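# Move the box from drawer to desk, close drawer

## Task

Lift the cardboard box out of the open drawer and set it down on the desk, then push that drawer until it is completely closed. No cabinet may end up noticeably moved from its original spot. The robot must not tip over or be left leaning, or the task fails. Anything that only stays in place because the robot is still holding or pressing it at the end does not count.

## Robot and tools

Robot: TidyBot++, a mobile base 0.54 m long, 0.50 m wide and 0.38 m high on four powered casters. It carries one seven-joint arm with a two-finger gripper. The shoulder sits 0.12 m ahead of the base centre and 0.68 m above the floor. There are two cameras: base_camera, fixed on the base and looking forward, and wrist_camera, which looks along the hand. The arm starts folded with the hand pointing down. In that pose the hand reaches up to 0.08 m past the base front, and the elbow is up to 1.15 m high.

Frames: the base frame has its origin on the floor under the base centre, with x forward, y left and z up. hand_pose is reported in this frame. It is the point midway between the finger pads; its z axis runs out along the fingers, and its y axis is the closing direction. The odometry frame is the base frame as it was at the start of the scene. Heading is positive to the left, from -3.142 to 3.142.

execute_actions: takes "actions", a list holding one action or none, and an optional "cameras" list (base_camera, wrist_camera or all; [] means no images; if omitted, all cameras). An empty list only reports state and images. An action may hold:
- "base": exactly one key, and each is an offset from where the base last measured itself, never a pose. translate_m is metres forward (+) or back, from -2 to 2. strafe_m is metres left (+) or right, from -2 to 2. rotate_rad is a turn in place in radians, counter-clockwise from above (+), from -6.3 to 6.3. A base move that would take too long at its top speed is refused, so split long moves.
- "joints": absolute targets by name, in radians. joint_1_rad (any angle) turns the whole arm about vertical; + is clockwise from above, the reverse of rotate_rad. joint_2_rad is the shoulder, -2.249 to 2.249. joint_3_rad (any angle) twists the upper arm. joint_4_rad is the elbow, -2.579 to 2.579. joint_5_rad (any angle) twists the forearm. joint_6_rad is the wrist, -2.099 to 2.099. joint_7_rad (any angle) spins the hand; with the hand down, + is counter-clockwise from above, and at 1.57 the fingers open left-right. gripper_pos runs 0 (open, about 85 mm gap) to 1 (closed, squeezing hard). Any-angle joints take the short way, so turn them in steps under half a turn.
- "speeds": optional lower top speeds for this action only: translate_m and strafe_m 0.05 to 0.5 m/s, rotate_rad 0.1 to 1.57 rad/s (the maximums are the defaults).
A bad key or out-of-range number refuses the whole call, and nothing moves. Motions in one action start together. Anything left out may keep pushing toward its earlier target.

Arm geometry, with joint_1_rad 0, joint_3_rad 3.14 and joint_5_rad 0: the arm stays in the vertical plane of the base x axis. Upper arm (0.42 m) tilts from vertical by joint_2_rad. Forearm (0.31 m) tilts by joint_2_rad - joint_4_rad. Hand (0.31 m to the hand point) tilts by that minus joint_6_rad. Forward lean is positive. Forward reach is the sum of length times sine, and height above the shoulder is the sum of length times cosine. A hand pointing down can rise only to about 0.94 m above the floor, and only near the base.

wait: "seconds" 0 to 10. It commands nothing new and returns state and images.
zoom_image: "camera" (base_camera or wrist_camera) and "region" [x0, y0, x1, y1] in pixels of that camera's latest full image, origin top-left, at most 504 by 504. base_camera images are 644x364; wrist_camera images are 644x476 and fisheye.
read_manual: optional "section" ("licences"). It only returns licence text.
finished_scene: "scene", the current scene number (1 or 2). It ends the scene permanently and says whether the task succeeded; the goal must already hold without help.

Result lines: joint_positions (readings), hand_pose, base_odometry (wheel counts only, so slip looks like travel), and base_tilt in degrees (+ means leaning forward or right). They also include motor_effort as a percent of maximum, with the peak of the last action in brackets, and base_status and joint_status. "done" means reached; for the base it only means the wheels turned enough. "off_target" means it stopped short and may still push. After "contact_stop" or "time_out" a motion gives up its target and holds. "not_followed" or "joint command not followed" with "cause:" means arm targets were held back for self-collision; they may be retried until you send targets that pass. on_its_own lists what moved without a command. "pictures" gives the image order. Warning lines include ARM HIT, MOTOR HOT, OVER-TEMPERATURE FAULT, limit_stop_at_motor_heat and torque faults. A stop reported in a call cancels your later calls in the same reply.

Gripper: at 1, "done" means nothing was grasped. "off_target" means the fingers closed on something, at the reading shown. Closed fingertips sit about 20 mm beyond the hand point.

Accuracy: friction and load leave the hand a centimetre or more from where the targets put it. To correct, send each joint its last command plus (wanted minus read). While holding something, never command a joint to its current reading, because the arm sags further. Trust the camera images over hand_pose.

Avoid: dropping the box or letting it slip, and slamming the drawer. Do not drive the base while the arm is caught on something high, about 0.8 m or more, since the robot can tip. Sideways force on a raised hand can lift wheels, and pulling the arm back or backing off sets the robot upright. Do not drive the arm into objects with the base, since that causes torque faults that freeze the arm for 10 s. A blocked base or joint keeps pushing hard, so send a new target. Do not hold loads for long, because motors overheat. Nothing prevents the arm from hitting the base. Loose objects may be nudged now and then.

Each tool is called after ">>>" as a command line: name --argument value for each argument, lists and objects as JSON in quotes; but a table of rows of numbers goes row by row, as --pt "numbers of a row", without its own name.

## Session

>>> execute_actions --actions '[]'

Scene clock: 0.00 s.
base_odometry: x=+0.000 y=+0.000 heading=+0.000 (m, m, rad; odometry frame)
base_tilt: forward=+0.0 right=-0.1 (deg)
base_status: not commanded
joint_positions: joint_1_rad=-0.052 joint_2_rad=-0.391 joint_3_rad=+3.126 joint_4_rad=-2.488 joint_5_rad=-0.027 joint_6_rad=-0.872 joint_7_rad=+1.561 gripper_pos=+0.000
joint_status: not commanded
motor_effort: joint_1_rad=+1 joint_2_rad=+1 joint_3_rad=+0 joint_4_rad=+14 joint_5_rad=+0 joint_6_rad=+0 joint_7_rad=+0 (%)
hand_pose: x=+0.2829 y=+0.0183 z=+0.6063 quat_wxyz=(-0.011, +0.996, +0.021, +0.086) (m; base frame)
pictures: base_camera, wrist_camera
Images, in order (width x height): base_camera 644x364, wrist_camera 644x476.

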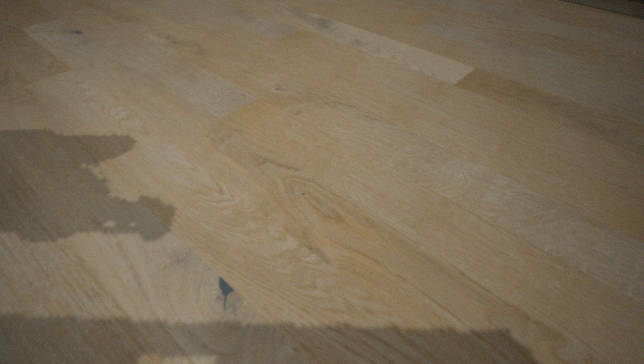

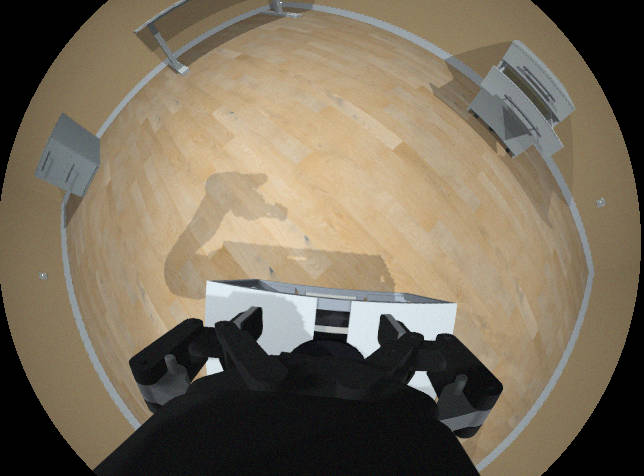

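>>> zoom_image --camera "wrist_camera" --region '[430, 20, 610, 180]'

>>> execute_actions --actions '[{"base": {"rotate_rad": -0.85}, "joints": {"joint_6_rad": 0.1, "joint_1_rad": 0.015, "joint_3_rad": 3.155, "joint_5_rad": 0.02}}]'

Region (430, 20, 610, 180) of wrist_camera's 644x476 image, scaled by 2.800.

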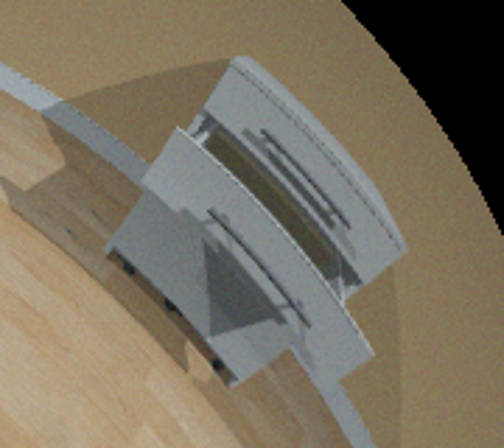

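Scene clock: 6.77 s.
base_odometry: x=+0.000 y=+0.000 heading=-0.850 (m, m, rad; odometry frame)
base_tilt: forward=+0.0 right=-0.1 (deg)
base_status: done
joint_positions: joint_1_rad=+0.003 joint_2_rad=-0.391 joint_3_rad=+3.141 joint_4_rad=-2.486 joint_5_rad=-0.006 joint_6_rad=+0.097 joint_7_rad=+1.561 gripper_pos=+0.000
joint_status: all done
motor_effort: joint_1_rad=+1(1) joint_2_rad=-4(5) joint_3_rad=+0(1) joint_4_rad=+21(21) joint_5_rad=+1(1) joint_6_rad=+7(7) joint_7_rad=+0(0) (%)
hand_pose: x=+0.5140 y=+0.0002 z=+0.7843 quat_wxyz=(-0.003, +0.841, -0.008, +0.541) (m; base frame)
pictures: base_camera, wrist_camera
Images, in order (width x height): base_camera 644x364, wrist_camera 644x476.

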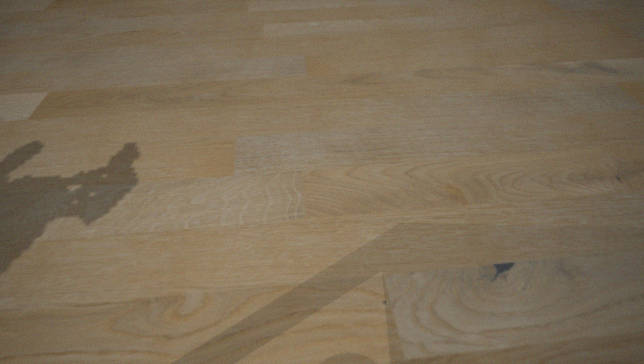

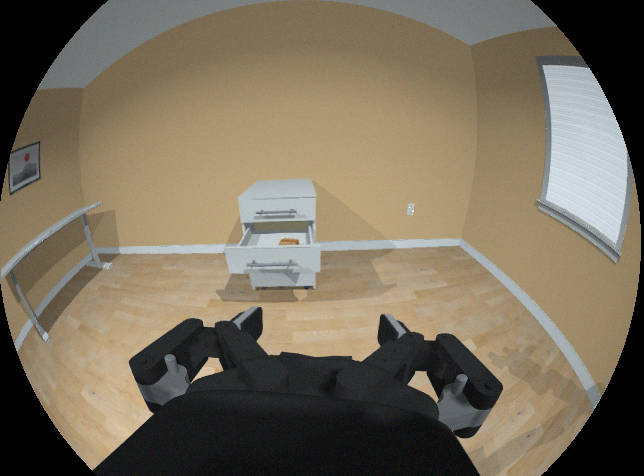

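>>> execute_actions --actions '[{"base": {"rotate_rad": 0.17}}]' --cameras '[]'

>>> execute_actions --actions '[{"base": {"translate_m": 0.68}, "joints": {"joint_2_rad": 0.29, "joint_4_rad": -1.35, "joint_6_rad": -1.525}}]'

Scene clock: 15.73 s.
base_odometry: x=+0.000 y=+0.000 heading=-0.680 (m, m, rad; odometry frame)
base_tilt: forward=+0.0 right=-0.1 (deg)
base_status: done
joint_positions: joint_1_rad=+0.003 joint_2_rad=-0.391 joint_3_rad=+3.141 joint_4_rad=-2.486 joint_5_rad=-0.006 joint_6_rad=+0.097 joint_7_rad=+1.561 gripper_pos=+0.000
joint_status: not commanded
motor_effort: joint_1_rad=+1(1) joint_2_rad=-5(5) joint_3_rad=+0(2) joint_4_rad=+20(21) joint_5_rad=+1(0) joint_6_rad=+8(8) joint_7_rad=+0(0) (%)
hand_pose: x=+0.5140 y=-0.0001 z=+0.7843 quat_wxyz=(-0.003, +0.841, -0.008, +0.541) (m; base frame)
pictures: none
No camera images: the call's "cameras" was empty. Leave "cameras" out to get every camera's image.

Scene clock: 18.47 s.
base_odometry: x=+0.528 y=-0.428 heading=-0.681 (m, m, rad; odometry frame)
base_tilt: forward=+0.0 right=-0.2 (deg)
base_status: done
joint_positions: joint_1_rad=+0.003 joint_2_rad=+0.281 joint_3_rad=+3.141 joint_4_rad=-1.358 joint_5_rad=-0.006 joint_6_rad=-1.499 joint_7_rad=+1.561 gripper_pos=+0.000
joint_status: all done
motor_effort: joint_1_rad=+1(0) joint_2_rad=-27(27) joint_3_rad=-1(1) joint_4_rad=+17(23) joint_5_rad=+0(1) joint_6_rad=+0(8) joint_7_rad=+0(0) (%)
hand_pose: x=+0.5505 y=+0.0019 z=+0.7536 quat_wxyz=(-0.003, +1.000, -0.007, +0.002) (m; base frame)
pictures: base_camera, wrist_camera
Images, in order (width x height): base_camera 644x364, wrist_camera 644x476.

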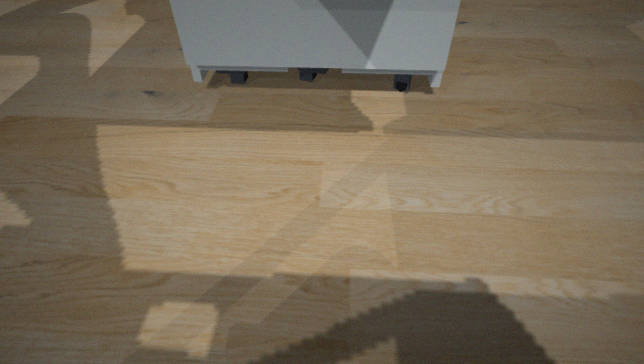

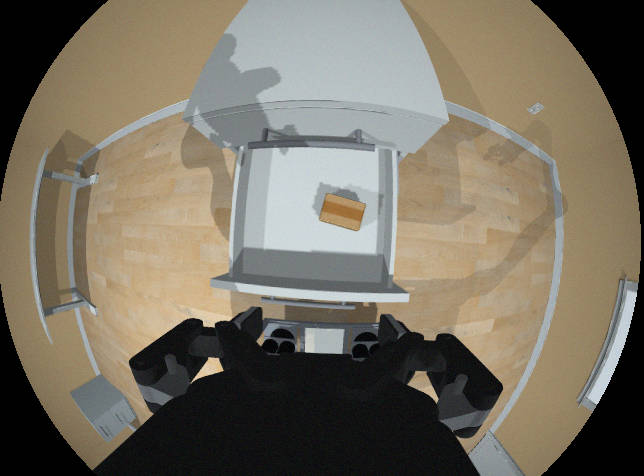

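>>> zoom_image --camera "wrist_camera" --region '[200, 120, 440, 320]'

Region (200, 120, 440, 320) of wrist_camera's 644x476 image, scaled by 2.100.

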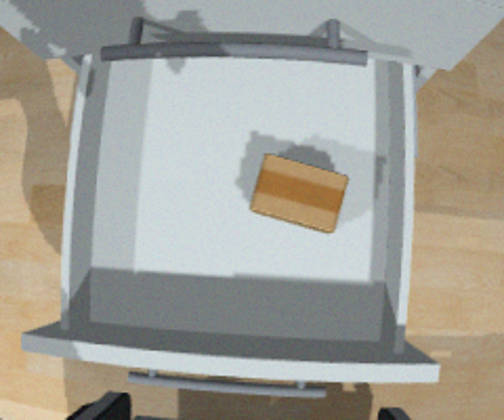

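>>> execute_actions --actions '[{"base": {"translate_m": 0.12}, "joints": {"joint_1_rad": 0.12, "joint_2_rad": 0.465, "joint_4_rad": -1.80, "joint_6_rad": -0.865, "joint_7_rad": 3.0}}]'

Scene clock: 34.67 s.
base_odometry: x=+0.622 y=-0.504 heading=-0.681 (m, m, rad; odometry frame)
base_tilt: forward=+0.0 right=-0.1 (deg)
base_status: done
joint_positions: joint_1_rad=+0.104 joint_2_rad=+0.451 joint_3_rad=+3.141 joint_4_rad=-1.793 joint_5_rad=-0.006 joint_6_rad=-0.889 joint_7_rad=+2.962 gripper_pos=+0.000
joint_status: all done
motor_effort: joint_1_rad=+1(2) joint_2_rad=-28(30) joint_3_rad=-1(1) joint_4_rad=+14(18) joint_5_rad=+0(0) joint_6_rad=-1(2) joint_7_rad=+0(0) (%)
hand_pose: x=+0.5486 y=-0.0419 z=+0.5532 quat_wxyz=(+0.001, +0.801, +0.599, +0.005) (m; base frame)
pictures: base_camera, wrist_camera
Images, in order (width x height): base_camera 644x364, wrist_camera 644x476.

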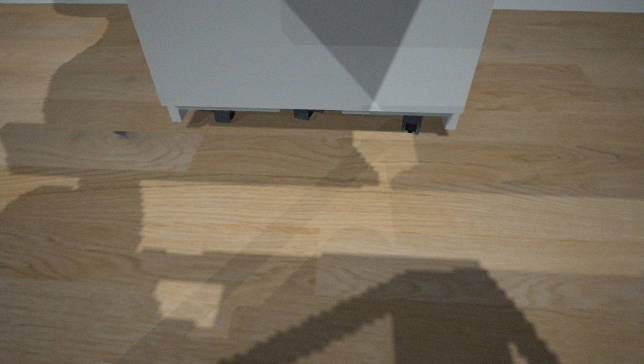

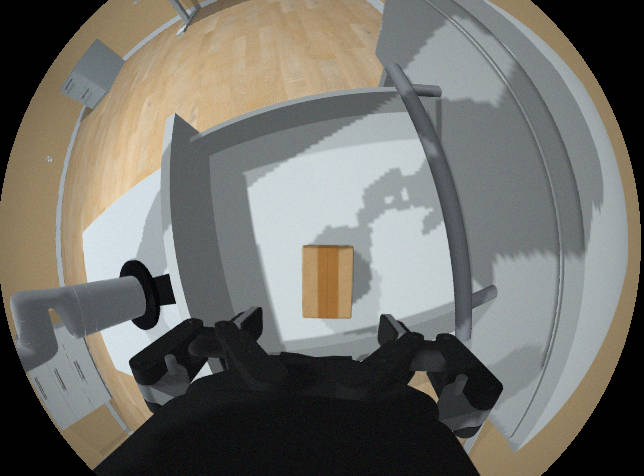

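>>> execute_actions --actions '[{"joints": {"joint_1_rad": 0.073, "joint_2_rad": 0.619, "joint_4_rad": -1.868, "joint_6_rad": -0.647}}]' --cameras '["wrist_camera"]'

Scene clock: 44.00 s.
base_odometry: x=+0.622 y=-0.504 heading=-0.681 (m, m, rad; odometry frame)
base_tilt: forward=+0.0 right=-0.1 (deg)
base_status: not commanded
joint_positions: joint_1_rad=+0.087 joint_2_rad=+0.617 joint_3_rad=+3.141 joint_4_rad=-1.862 joint_5_rad=-0.006 joint_6_rad=-0.671 joint_7_rad=+2.962 gripper_pos=+0.000
joint_status: all done
motor_effort: joint_1_rad=+1(0) joint_2_rad=-30(34) joint_3_rad=-1(1) joint_4_rad=+11(13) joint_5_rad=+1(0) joint_6_rad=-1(0) joint_7_rad=+0(0) (%)
hand_pose: x=+0.5518 y=-0.0352 z=+0.4658 quat_wxyz=(-0.004, +0.796, +0.605, -0.002) (m; base frame)
pictures: wrist_camera
Images, in order (width x height): wrist_camera 644x476.

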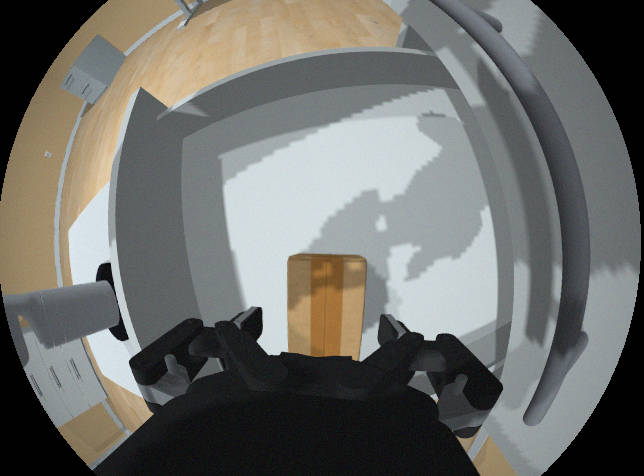

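>>> execute_actions --actions '[{"joints": {"joint_2_rad": 0.728, "joint_4_rad": -1.889, "joint_6_rad": -0.511}}]' --cameras '["wrist_camera"]'

Scene clock: 47.50 s.
base_odometry: x=+0.622 y=-0.504 heading=-0.681 (m, m, rad; odometry frame)
base_tilt: forward=+0.0 right=-0.1 (deg)
base_status: not commanded
joint_positions: joint_1_rad=+0.087 joint_2_rad=+0.722 joint_3_rad=+3.141 joint_4_rad=-1.880 joint_5_rad=-0.006 joint_6_rad=-0.534 joint_7_rad=+2.962 gripper_pos=+0.000
joint_status: all done
motor_effort: joint_1_rad=+1(1) joint_2_rad=-33(34) joint_3_rad=-1(1) joint_4_rad=+9(12) joint_5_rad=+0(0) joint_6_rad=-1(1) joint_7_rad=+0(0) (%)
hand_pose: x=+0.5588 y=-0.0360 z=+0.4166 quat_wxyz=(+0.001, +0.796, +0.605, +0.003) (m; base frame)
pictures: wrist_camera
Images, in order (width x height): wrist_camera 644x476.

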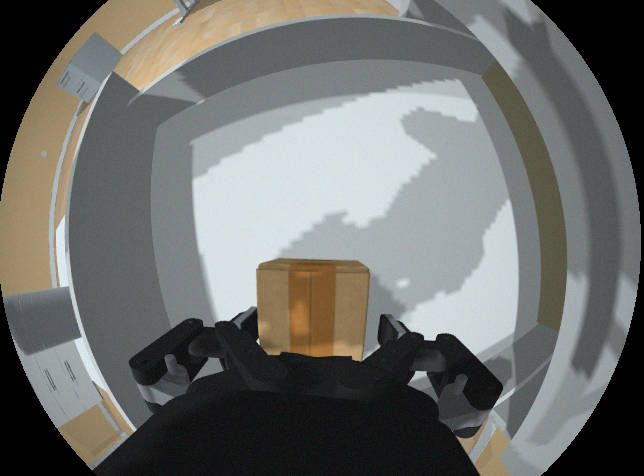

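>>> execute_actions --actions '[{"joints": {"gripper_pos": 1.0}}]' --cameras '[]'

>>> execute_actions --actions '[{"joints": {"joint_2_rad": 0.40, "joint_4_rad": -1.86, "joint_6_rad": -0.89}}]' --cameras '["wrist_camera"]'

Scene clock: 50.97 s.
base_odometry: x=+0.621 y=-0.504 heading=-0.681 (m, m, rad; odometry frame)
base_tilt: forward=+0.0 right=-0.1 (deg)
base_status: not commanded
joint_positions: joint_1_rad=+0.087 joint_2_rad=+0.721 joint_3_rad=+3.141 joint_4_rad=-1.880 joint_5_rad=-0.006 joint_6_rad=-0.534 joint_7_rad=+2.962 gripper_pos=+0.346
joint_status: gripper_pos off_target (ended at +0.346, target +1.000)
motor_effort: joint_1_rad=+1(1) joint_2_rad=-30(33) joint_3_rad=-1(1) joint_4_rad=+8(9) joint_5_rad=+0(0) joint_6_rad=-1(1) joint_7_rad=+0(0) (%)
hand_pose: x=+0.5591 y=-0.0360 z=+0.4172 quat_wxyz=(+0.001, +0.796, +0.605, +0.003) (m; base frame)
pictures: none
No camera images: the call's "cameras" was empty. Leave "cameras" out to get every camera's image.

Scene clock: 52.40 s.
base_odometry: x=+0.621 y=-0.504 heading=-0.681 (m, m, rad; odometry frame)
base_tilt: forward=+0.0 right=-0.1 (deg)
base_status: not commanded
joint_positions: joint_1_rad=+0.087 joint_2_rad=+0.410 joint_3_rad=+3.141 joint_4_rad=-1.871 joint_5_rad=-0.006 joint_6_rad=-0.867 joint_7_rad=+2.962 gripper_pos=+0.346
joint_status: all done
motor_effort: joint_1_rad=+1(1) joint_2_rad=-28(35) joint_3_rad=-1(1) joint_4_rad=+14(15) joint_5_rad=+0(1) joint_6_rad=-1(1) joint_7_rad=+0(0) (%)
hand_pose: x=+0.5218 y=-0.0323 z=+0.5513 quat_wxyz=(-0.004, +0.796, +0.606, -0.001) (m; base frame)
pictures: wrist_camera
Images, in order (width x height): wrist_camera 644x476.

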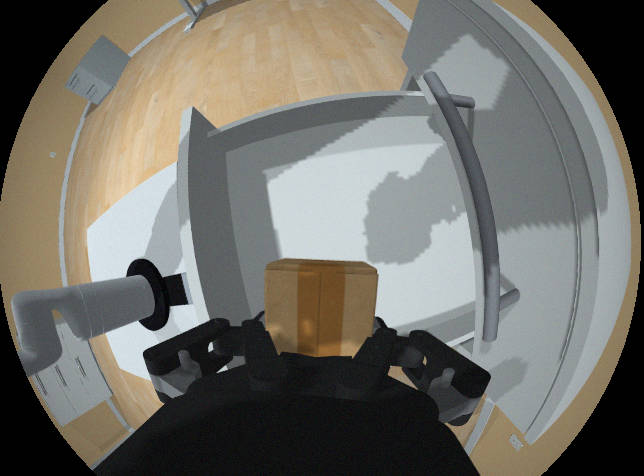

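>>> execute_actions --actions '[{"base": {"strafe_m": 1.3}, "joints": {"joint_1_rad": -1.585, "joint_2_rad": 0.21, "joint_4_rad": -1.08, "joint_6_rad": -1.85, "joint_7_rad": 1.53}}]'

Scene clock: 62.80 s.
base_odometry: x=+1.441 y=+0.505 heading=-0.682 (m, m, rad; odometry frame)
base_tilt: forward=+0.0 right=-0.2 (deg)
base_status: done
joint_positions: joint_1_rad=-1.573 joint_2_rad=+0.229 joint_3_rad=+3.148 joint_4_rad=-1.092 joint_5_rad=+0.000 joint_6_rad=-1.825 joint_7_rad=+1.574 gripper_pos=+0.346
joint_status: all done
motor_effort: joint_1_rad=+1(3) joint_2_rad=-25(30) joint_3_rad=+0(3) joint_4_rad=+18(19) joint_5_rad=+0(0) joint_6_rad=-1(1) joint_7_rad=+0(0) (%)
hand_pose: x=+0.1190 y=+0.3988 z=+0.8582 quat_wxyz=(+0.002, +0.708, +0.707, -0.001) (m; base frame)
pictures: base_camera, wrist_camera
Images, in order (width x height): base_camera 644x364, wrist_camera 644x476.

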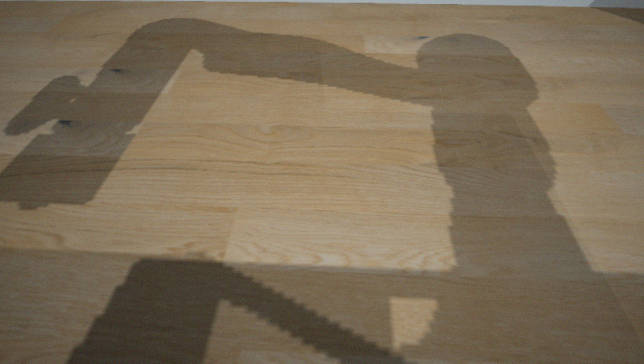

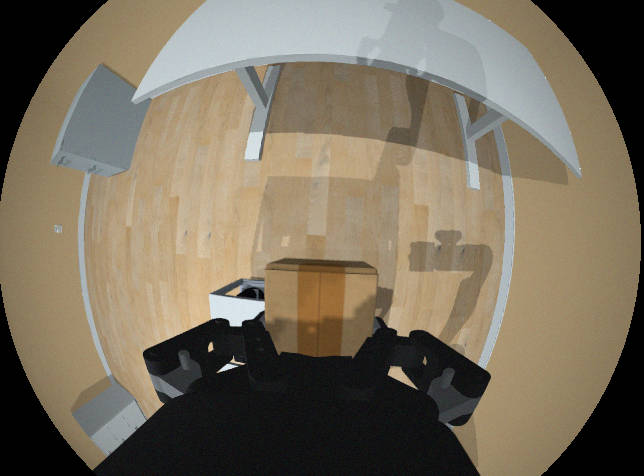

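>>> execute_actions --actions '[{"base": {"strafe_m": 0.45}, "joints": {"joint_2_rad": 0.52, "joint_4_rad": -0.82, "joint_6_rad": -1.765}}]'

Scene clock: 70.37 s.
base_odometry: x=+1.725 y=+0.855 heading=-0.682 (m, m, rad; odometry frame)
base_tilt: forward=+0.0 right=-0.2 (deg)
base_status: done
joint_positions: joint_1_rad=-1.573 joint_2_rad=+0.533 joint_3_rad=+3.148 joint_4_rad=-0.832 joint_5_rad=+0.000 joint_6_rad=-1.784 joint_7_rad=+1.574 gripper_pos=+0.346
joint_status: all done
motor_effort: joint_1_rad=+1(0) joint_2_rad=-35(38) joint_3_rad=-1(0) joint_4_rad=+18(19) joint_5_rad=+1(0) joint_6_rad=-1(2) joint_7_rad=+0(0) (%)
hand_pose: x=+0.1190 y=+0.5192 z=+0.7969 quat_wxyz=(+0.004, +0.707, +0.707, -0.002) (m; base frame)
pictures: base_camera, wrist_camera
Images, in order (width x height): base_camera 644x364, wrist_camera 644x476.

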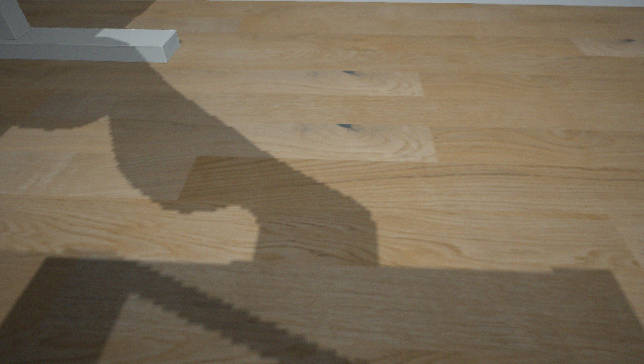

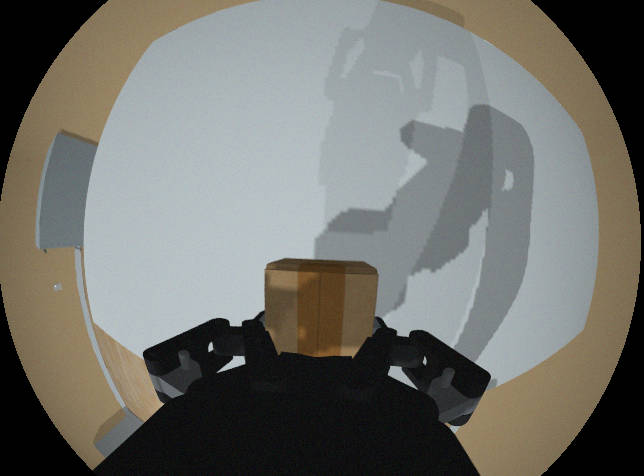

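>>> execute_actions --actions '[{"joints": {"joint_2_rad": 0.60, "joint_6_rad": -1.685}}]' --cameras '["wrist_camera"]'

Scene clock: 72.77 s.
base_odometry: x=+1.725 y=+0.855 heading=-0.682 (m, m, rad; odometry frame)
base_tilt: forward=+0.0 right=-0.2 (deg)
base_status: not commanded
joint_positions: joint_1_rad=-1.573 joint_2_rad=+0.600 joint_3_rad=+3.148 joint_4_rad=-0.830 joint_5_rad=+0.000 joint_6_rad=-1.707 joint_7_rad=+1.574 gripper_pos=+0.346
joint_status: all done
motor_effort: joint_1_rad=+1(1) joint_2_rad=-37(40) joint_3_rad=-1(0) joint_4_rad=+19(19) joint_5_rad=+1(1) joint_6_rad=-1(0) joint_7_rad=+0(0) (%)
hand_pose: x=+0.1191 y=+0.5503 z=+0.7618 quat_wxyz=(+0.000, +0.707, +0.707, +0.003) (m; base frame)
pictures: wrist_camera
Images, in order (width x height): wrist_camera 644x476.

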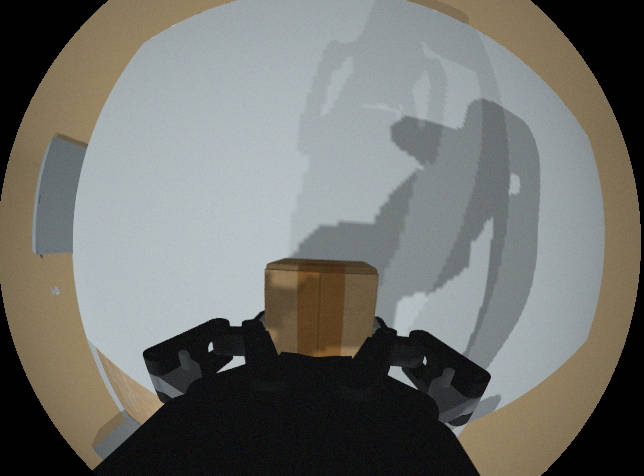

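>>> execute_actions --actions '[{"joints": {"joint_2_rad": 0.645, "joint_6_rad": -1.665}}]' --cameras '["wrist_camera"]'

Scene clock: 77.90 s.
base_odometry: x=+1.725 y=+0.855 heading=-0.682 (m, m, rad; odometry frame)
base_tilt: forward=+0.0 right=-0.2 (deg)
base_status: not commanded
joint_positions: joint_1_rad=-1.573 joint_2_rad=+0.629 joint_3_rad=+3.148 joint_4_rad=-0.814 joint_5_rad=+0.000 joint_6_rad=-1.689 joint_7_rad=+1.574 gripper_pos=+0.346
joint_status: all done
motor_effort: joint_1_rad=+1(0) joint_2_rad=-29(38) joint_3_rad=-1(1) joint_4_rad=+13(19) joint_5_rad=+1(1) joint_6_rad=-1(0) joint_7_rad=+0(0) (%)
hand_pose: x=+0.1191 y=+0.5622 z=+0.7507 quat_wxyz=(-0.002, +0.707, +0.707, +0.004) (m; base frame)
pictures: wrist_camera
Images, in order (width x height): wrist_camera 644x476.

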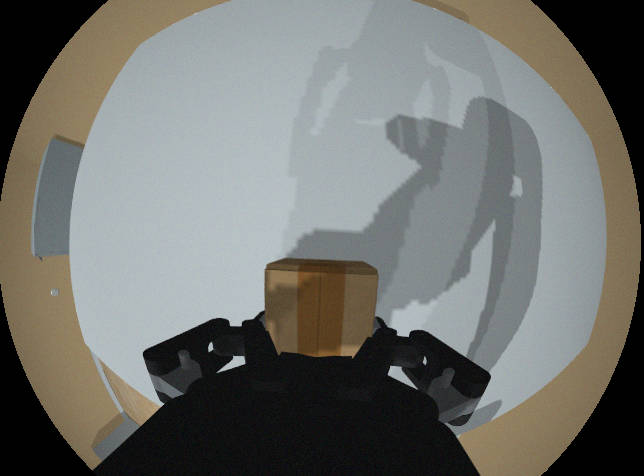

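>>> execute_actions --actions '[{"joints": {"gripper_pos": 0.0, "joint_2_rad": 0.62}}]' --cameras '[]'

>>> execute_actions --actions '[{"joints": {"joint_2_rad": 0.46, "joint_6_rad": -1.85}}]' --cameras '["wrist_camera"]'

>>> execute_actions --actions '[{"base": {"translate_m": -0.38}, "joints": {"joint_1_rad": 0.01, "gripper_pos": 1.0}}]' --cameras '[]'

>>> execute_actions --actions '[{"base": {"strafe_m": -1.74}, "joints": {"joint_2_rad": 0.935, "joint_4_rad": -2.456, "joint_6_rad": 1.40}}]'

Scene clock: 97.80 s.
base_odometry: x=+1.725 y=+0.855 heading=-0.682 (m, m, rad; odometry frame)
base_tilt: forward=+0.0 right=-0.2 (deg)
base_status: not commanded
joint_positions: joint_1_rad=-1.573 joint_2_rad=+0.629 joint_3_rad=+3.148 joint_4_rad=-0.814 joint_5_rad=+0.000 joint_6_rad=-1.689 joint_7_rad=+1.574 gripper_pos=+0.000
joint_status: all done
motor_effort: joint_1_rad=+1(1) joint_2_rad=-36(37) joint_3_rad=+0(1) joint_4_rad=+18(19) joint_5_rad=+0(1) joint_6_rad=-1(1) joint_7_rad=+0(0) (%)
hand_pose: x=+0.1191 y=+0.5624 z=+0.7510 quat_wxyz=(-0.002, +0.707, +0.707, +0.005) (m; base frame)
pictures: none
No camera images: the call's "cameras" was empty. Leave "cameras" out to get every camera's image.

Scene clock: 99.13 s.
base_odometry: x=+1.725 y=+0.855 heading=-0.682 (m, m, rad; odometry frame)
base_tilt: forward=+0.0 right=-0.2 (deg)
base_status: not commanded
joint_positions: joint_1_rad=-1.573 joint_2_rad=+0.455 joint_3_rad=+3.148 joint_4_rad=-0.815 joint_5_rad=+0.000 joint_6_rad=-1.830 joint_7_rad=+1.574 gripper_pos=+0.000
joint_status: all done
motor_effort: joint_1_rad=+1(1) joint_2_rad=-31(40) joint_3_rad=-1(1) joint_4_rad=+18(19) joint_5_rad=+0(1) joint_6_rad=+0(1) joint_7_rad=+0(0) (%)
hand_pose: x=+0.1190 y=+0.4983 z=+0.8420 quat_wxyz=(-0.014, +0.707, +0.707, +0.016) (m; base frame)
pictures: wrist_camera
Images, in order (width x height): wrist_camera 644x476.

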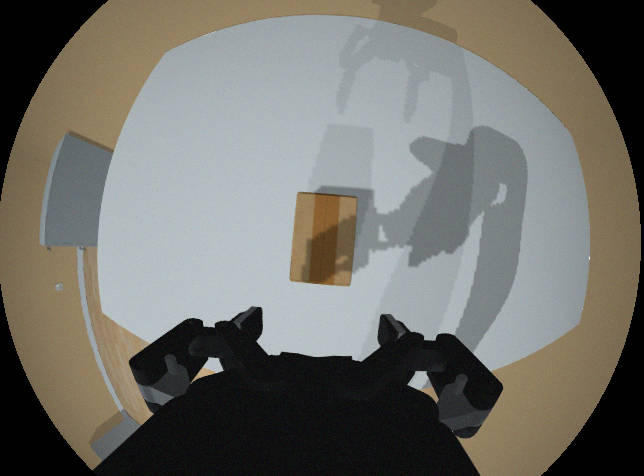

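Scene clock: 101.93 s.
base_odometry: x=+1.429 y=+1.094 heading=-0.682 (m, m, rad; odometry frame)
base_tilt: forward=+0.0 right=-0.1 (deg)
base_status: done
joint_positions: joint_1_rad=+0.001 joint_2_rad=+0.455 joint_3_rad=+3.149 joint_4_rad=-0.815 joint_5_rad=+0.000 joint_6_rad=-1.830 joint_7_rad=+1.574 gripper_pos=+0.999
joint_status: all done
motor_effort: joint_1_rad=+1(4) joint_2_rad=-32(35) joint_3_rad=+0(2) joint_4_rad=+17(18) joint_5_rad=+0(2) joint_6_rad=+0(0) joint_7_rad=+0(0) (%)
hand_pose: x=+0.6173 y=-0.0017 z=+0.8420 quat_wxyz=(+0.002, +1.000, -0.002, +0.021) (m; base frame)
pictures: none
No camera images: the call's "cameras" was empty. Leave "cameras" out to get every camera's image.

Scene clock: 106.77 s.
base_odometry: x=+0.332 y=-0.256 heading=-0.682 (m, m, rad; odometry frame)
base_tilt: forward=+0.0 right=-0.1 (deg)
base_status: done
joint_positions: joint_1_rad=+0.006 joint_2_rad=+0.913 joint_3_rad=+3.149 joint_4_rad=-2.446 joint_5_rad=+0.000 joint_6_rad=+1.378 joint_7_rad=+1.574 gripper_pos=+0.999
joint_status: all done
motor_effort: joint_1_rad=+1(4) joint_2_rad=-30(38) joint_3_rad=-1(2) joint_4_rad=+2(19) joint_5_rad=+1(1) joint_6_rad=+8(8) joint_7_rad=+0(0) (%)
hand_pose: x=+0.6698 y=-0.0055 z=+0.5079 quat_wxyz=(+0.006, +0.836, -0.002, +0.548) (m; base frame)
pictures: base_camera, wrist_camera
Images, in order (width x height): base_camera 644x364, wrist_camera 644x476.

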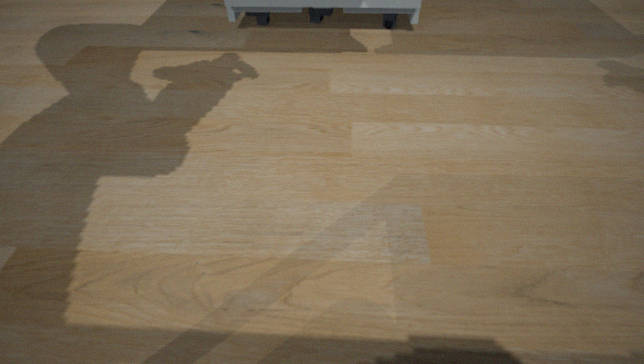

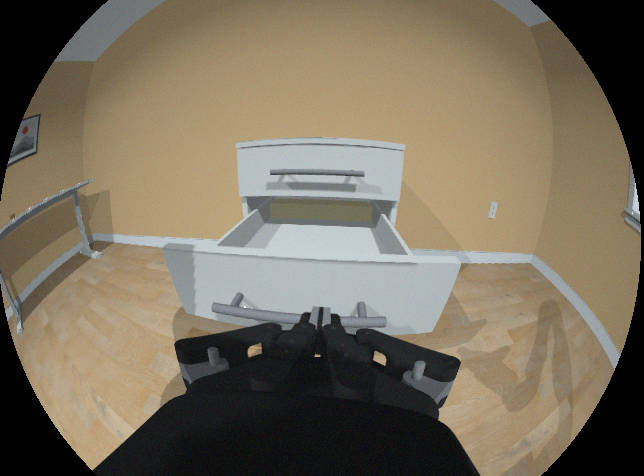

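>>> execute_actions --actions '[{"joints": {"joint_2_rad": 0.955}, "base": {"translate_m": 0.3}, "speeds": {"translate_m": 0.13}}]'

Scene clock: 114.53 s.
base_odometry: x=+0.565 y=-0.446 heading=-0.682 (m, m, rad; odometry frame)
base_tilt: forward=+0.0 right=-0.1 (deg)
base_status: done
joint_positions: joint_1_rad=+0.006 joint_2_rad=+0.941 joint_3_rad=+3.149 joint_4_rad=-2.466 joint_5_rad=+0.000 joint_6_rad=+1.378 joint_7_rad=+1.574 gripper_pos=+0.999
joint_status: all done
motor_effort: joint_1_rad=+0(0) joint_2_rad=-29(32) joint_3_rad=-1(2) joint_4_rad=+1(10) joint_5_rad=+1(2) joint_6_rad=+8(10) joint_7_rad=+0(0) (%)
hand_pose: x=+0.6559 y=-0.0054 z=+0.4884 quat_wxyz=(+0.006, +0.849, -0.002, +0.528) (m; base frame)
pictures: base_camera, wrist_camera
Images, in order (width x height): base_camera 644x364, wrist_camera 644x476.

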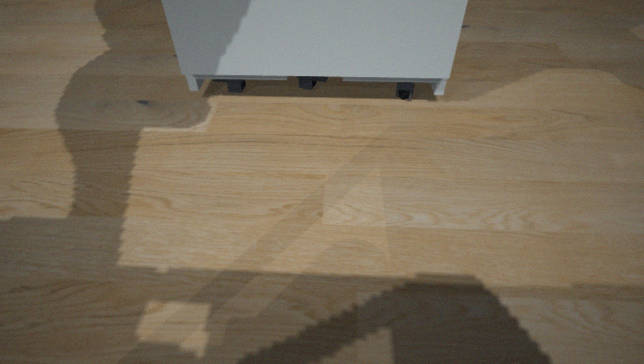

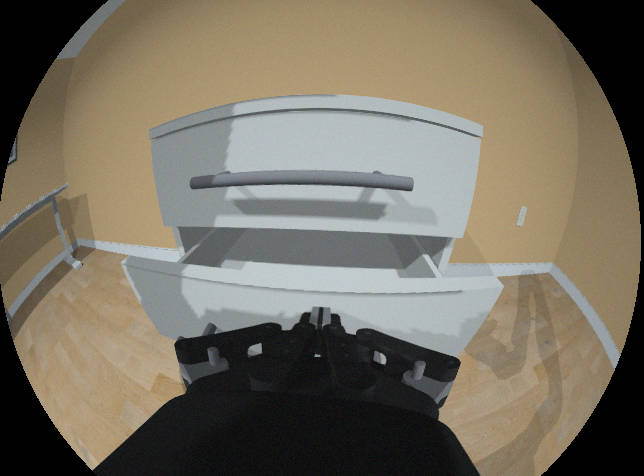

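>>> execute_actions --actions '[{"base": {"translate_m": 0.075}, "speeds": {"translate_m": 0.08}}]'

Scene clock: 118.43 s.
base_odometry: x=+0.623 y=-0.493 heading=-0.682 (m, m, rad; odometry frame)
base_tilt: forward=+0.0 right=-0.1 (deg)
base_status: done
joint_positions: joint_1_rad=+0.006 joint_2_rad=+0.943 joint_3_rad=+3.149 joint_4_rad=-2.472 joint_5_rad=+0.000 joint_6_rad=+1.378 joint_7_rad=+1.574 gripper_pos=+0.999
joint_status: not commanded
motor_effort: joint_1_rad=+0(1) joint_2_rad=-30(31) joint_3_rad=-1(2) joint_4_rad=+2(6) joint_5_rad=+0(2) joint_6_rad=+8(9) joint_7_rad=+0(0) (%)
hand_pose: x=+0.6527 y=-0.0053 z=+0.4864 quat_wxyz=(+0.006, +0.851, -0.002, +0.525) (m; base frame)
pictures: base_camera, wrist_camera
Images, in order (width x height): base_camera 644x364, wrist_camera 644x476.

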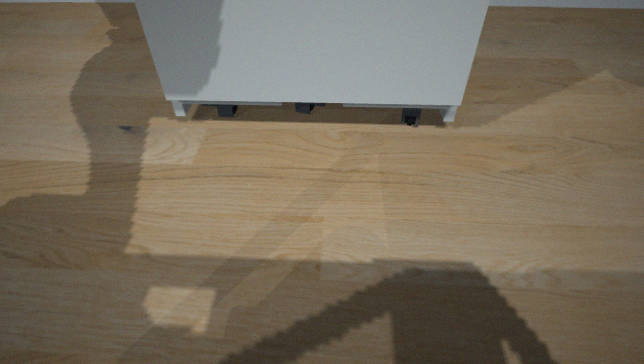

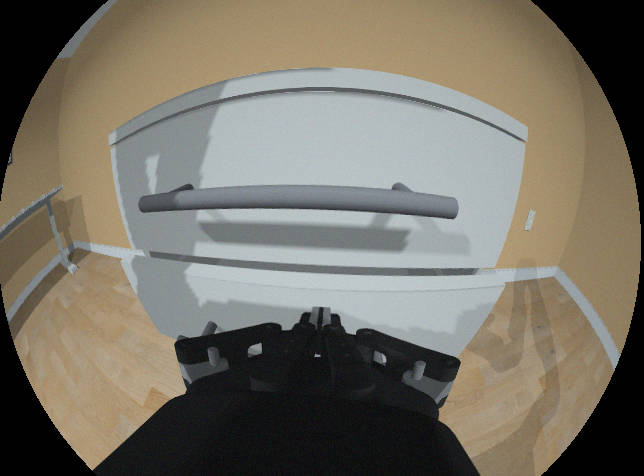

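>>> execute_actions --actions '[{"base": {"translate_m": 0.027}, "speeds": {"translate_m": 0.05}}]'

Scene clock: 121.87 s.
base_odometry: x=+0.644 y=-0.510 heading=-0.683 (m, m, rad; odometry frame)
base_tilt: forward=+0.0 right=-0.1 (deg)
base_status: done
joint_positions: joint_1_rad=+0.006 joint_2_rad=+0.944 joint_3_rad=+3.149 joint_4_rad=-2.476 joint_5_rad=+0.000 joint_6_rad=+1.378 joint_7_rad=+1.574 gripper_pos=+0.999
joint_status: not commanded
motor_effort: joint_1_rad=+1(1) joint_2_rad=-30(31) joint_3_rad=-1(2) joint_4_rad=+4(10) joint_5_rad=+1(1) joint_6_rad=+8(11) joint_7_rad=+0(0) (%)
hand_pose: x=+0.6509 y=-0.0052 z=+0.4851 quat_wxyz=(+0.006, +0.853, -0.002, +0.523) (m; base frame)
pictures: base_camera, wrist_camera
Images, in order (width x height): base_camera 644x364, wrist_camera 644x476.

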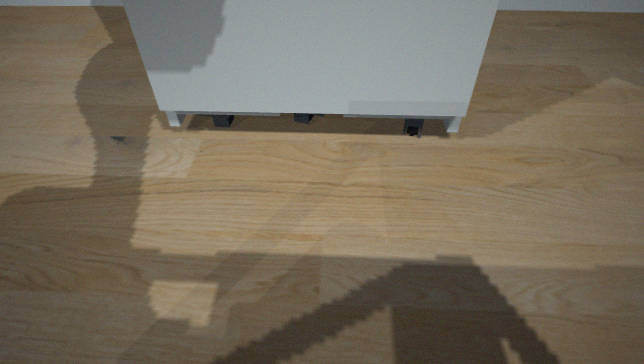

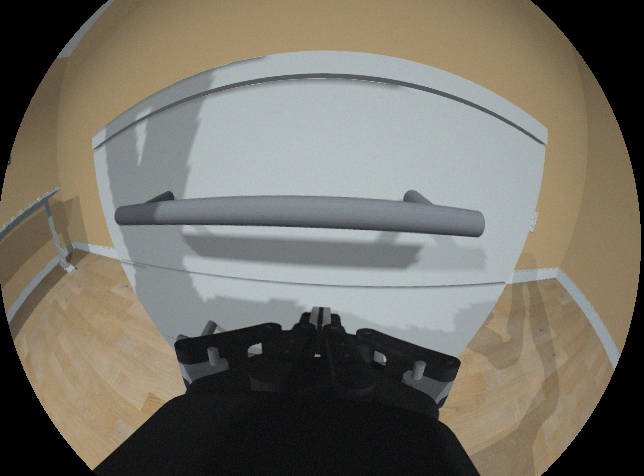

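>>> zoom_image --camera "wrist_camera" --region '[400, 230, 560, 330]'

Region (400, 230, 560, 330) of wrist_camera's 644x476 image, scaled by 3.150; it fills the top 315 rows of this view, and the rest is white.

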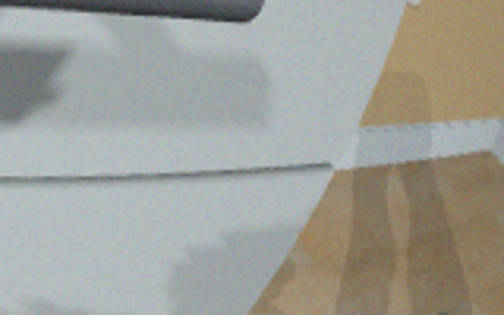

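Flush. Backing off.

>>> execute_actions --actions '[{"base": {"translate_m": -0.08}}]'

Scene clock: 125.90 s.
base_odometry: x=+0.582 y=-0.460 heading=-0.682 (m, m, rad; odometry frame)
base_tilt: forward=+0.0 right=-0.1 (deg)
base_status: done
joint_positions: joint_1_rad=+0.006 joint_2_rad=+0.944 joint_3_rad=+3.149 joint_4_rad=-2.458 joint_5_rad=+0.000 joint_6_rad=+1.378 joint_7_rad=+1.574 gripper_pos=+0.999
joint_status: not commanded
motor_effort: joint_1_rad=+1(1) joint_2_rad=-29(31) joint_3_rad=-1(1) joint_4_rad=+0(3) joint_5_rad=+1(1) joint_6_rad=+7(8) joint_7_rad=+0(0) (%)
hand_pose: x=+0.6588 y=-0.0053 z=+0.4886 quat_wxyz=(+0.006, +0.848, -0.002, +0.530) (m; base frame)
pictures: base_camera, wrist_camera
Images, in order (width x height): base_camera 644x364, wrist_camera 644x476.

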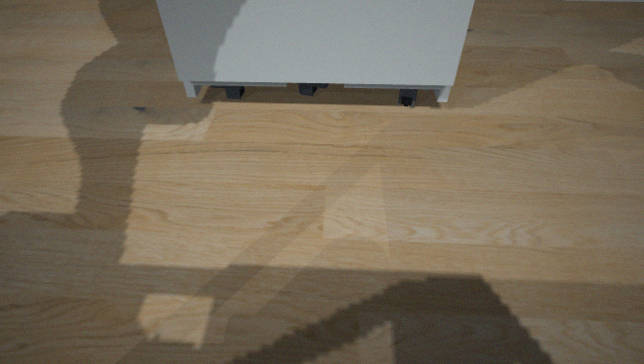

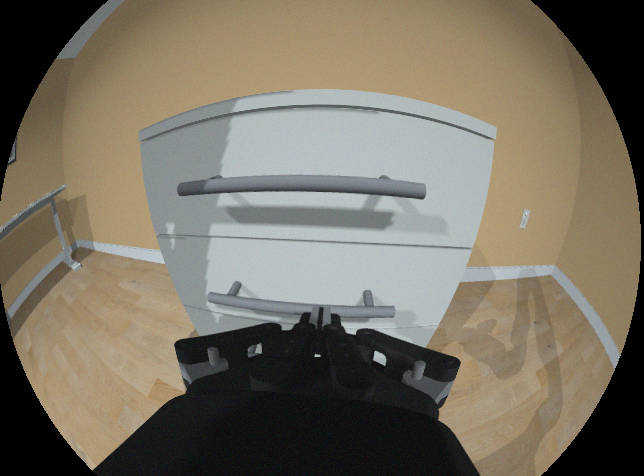

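>>> finished_scene --scene 2

The scene is finished: the task was done.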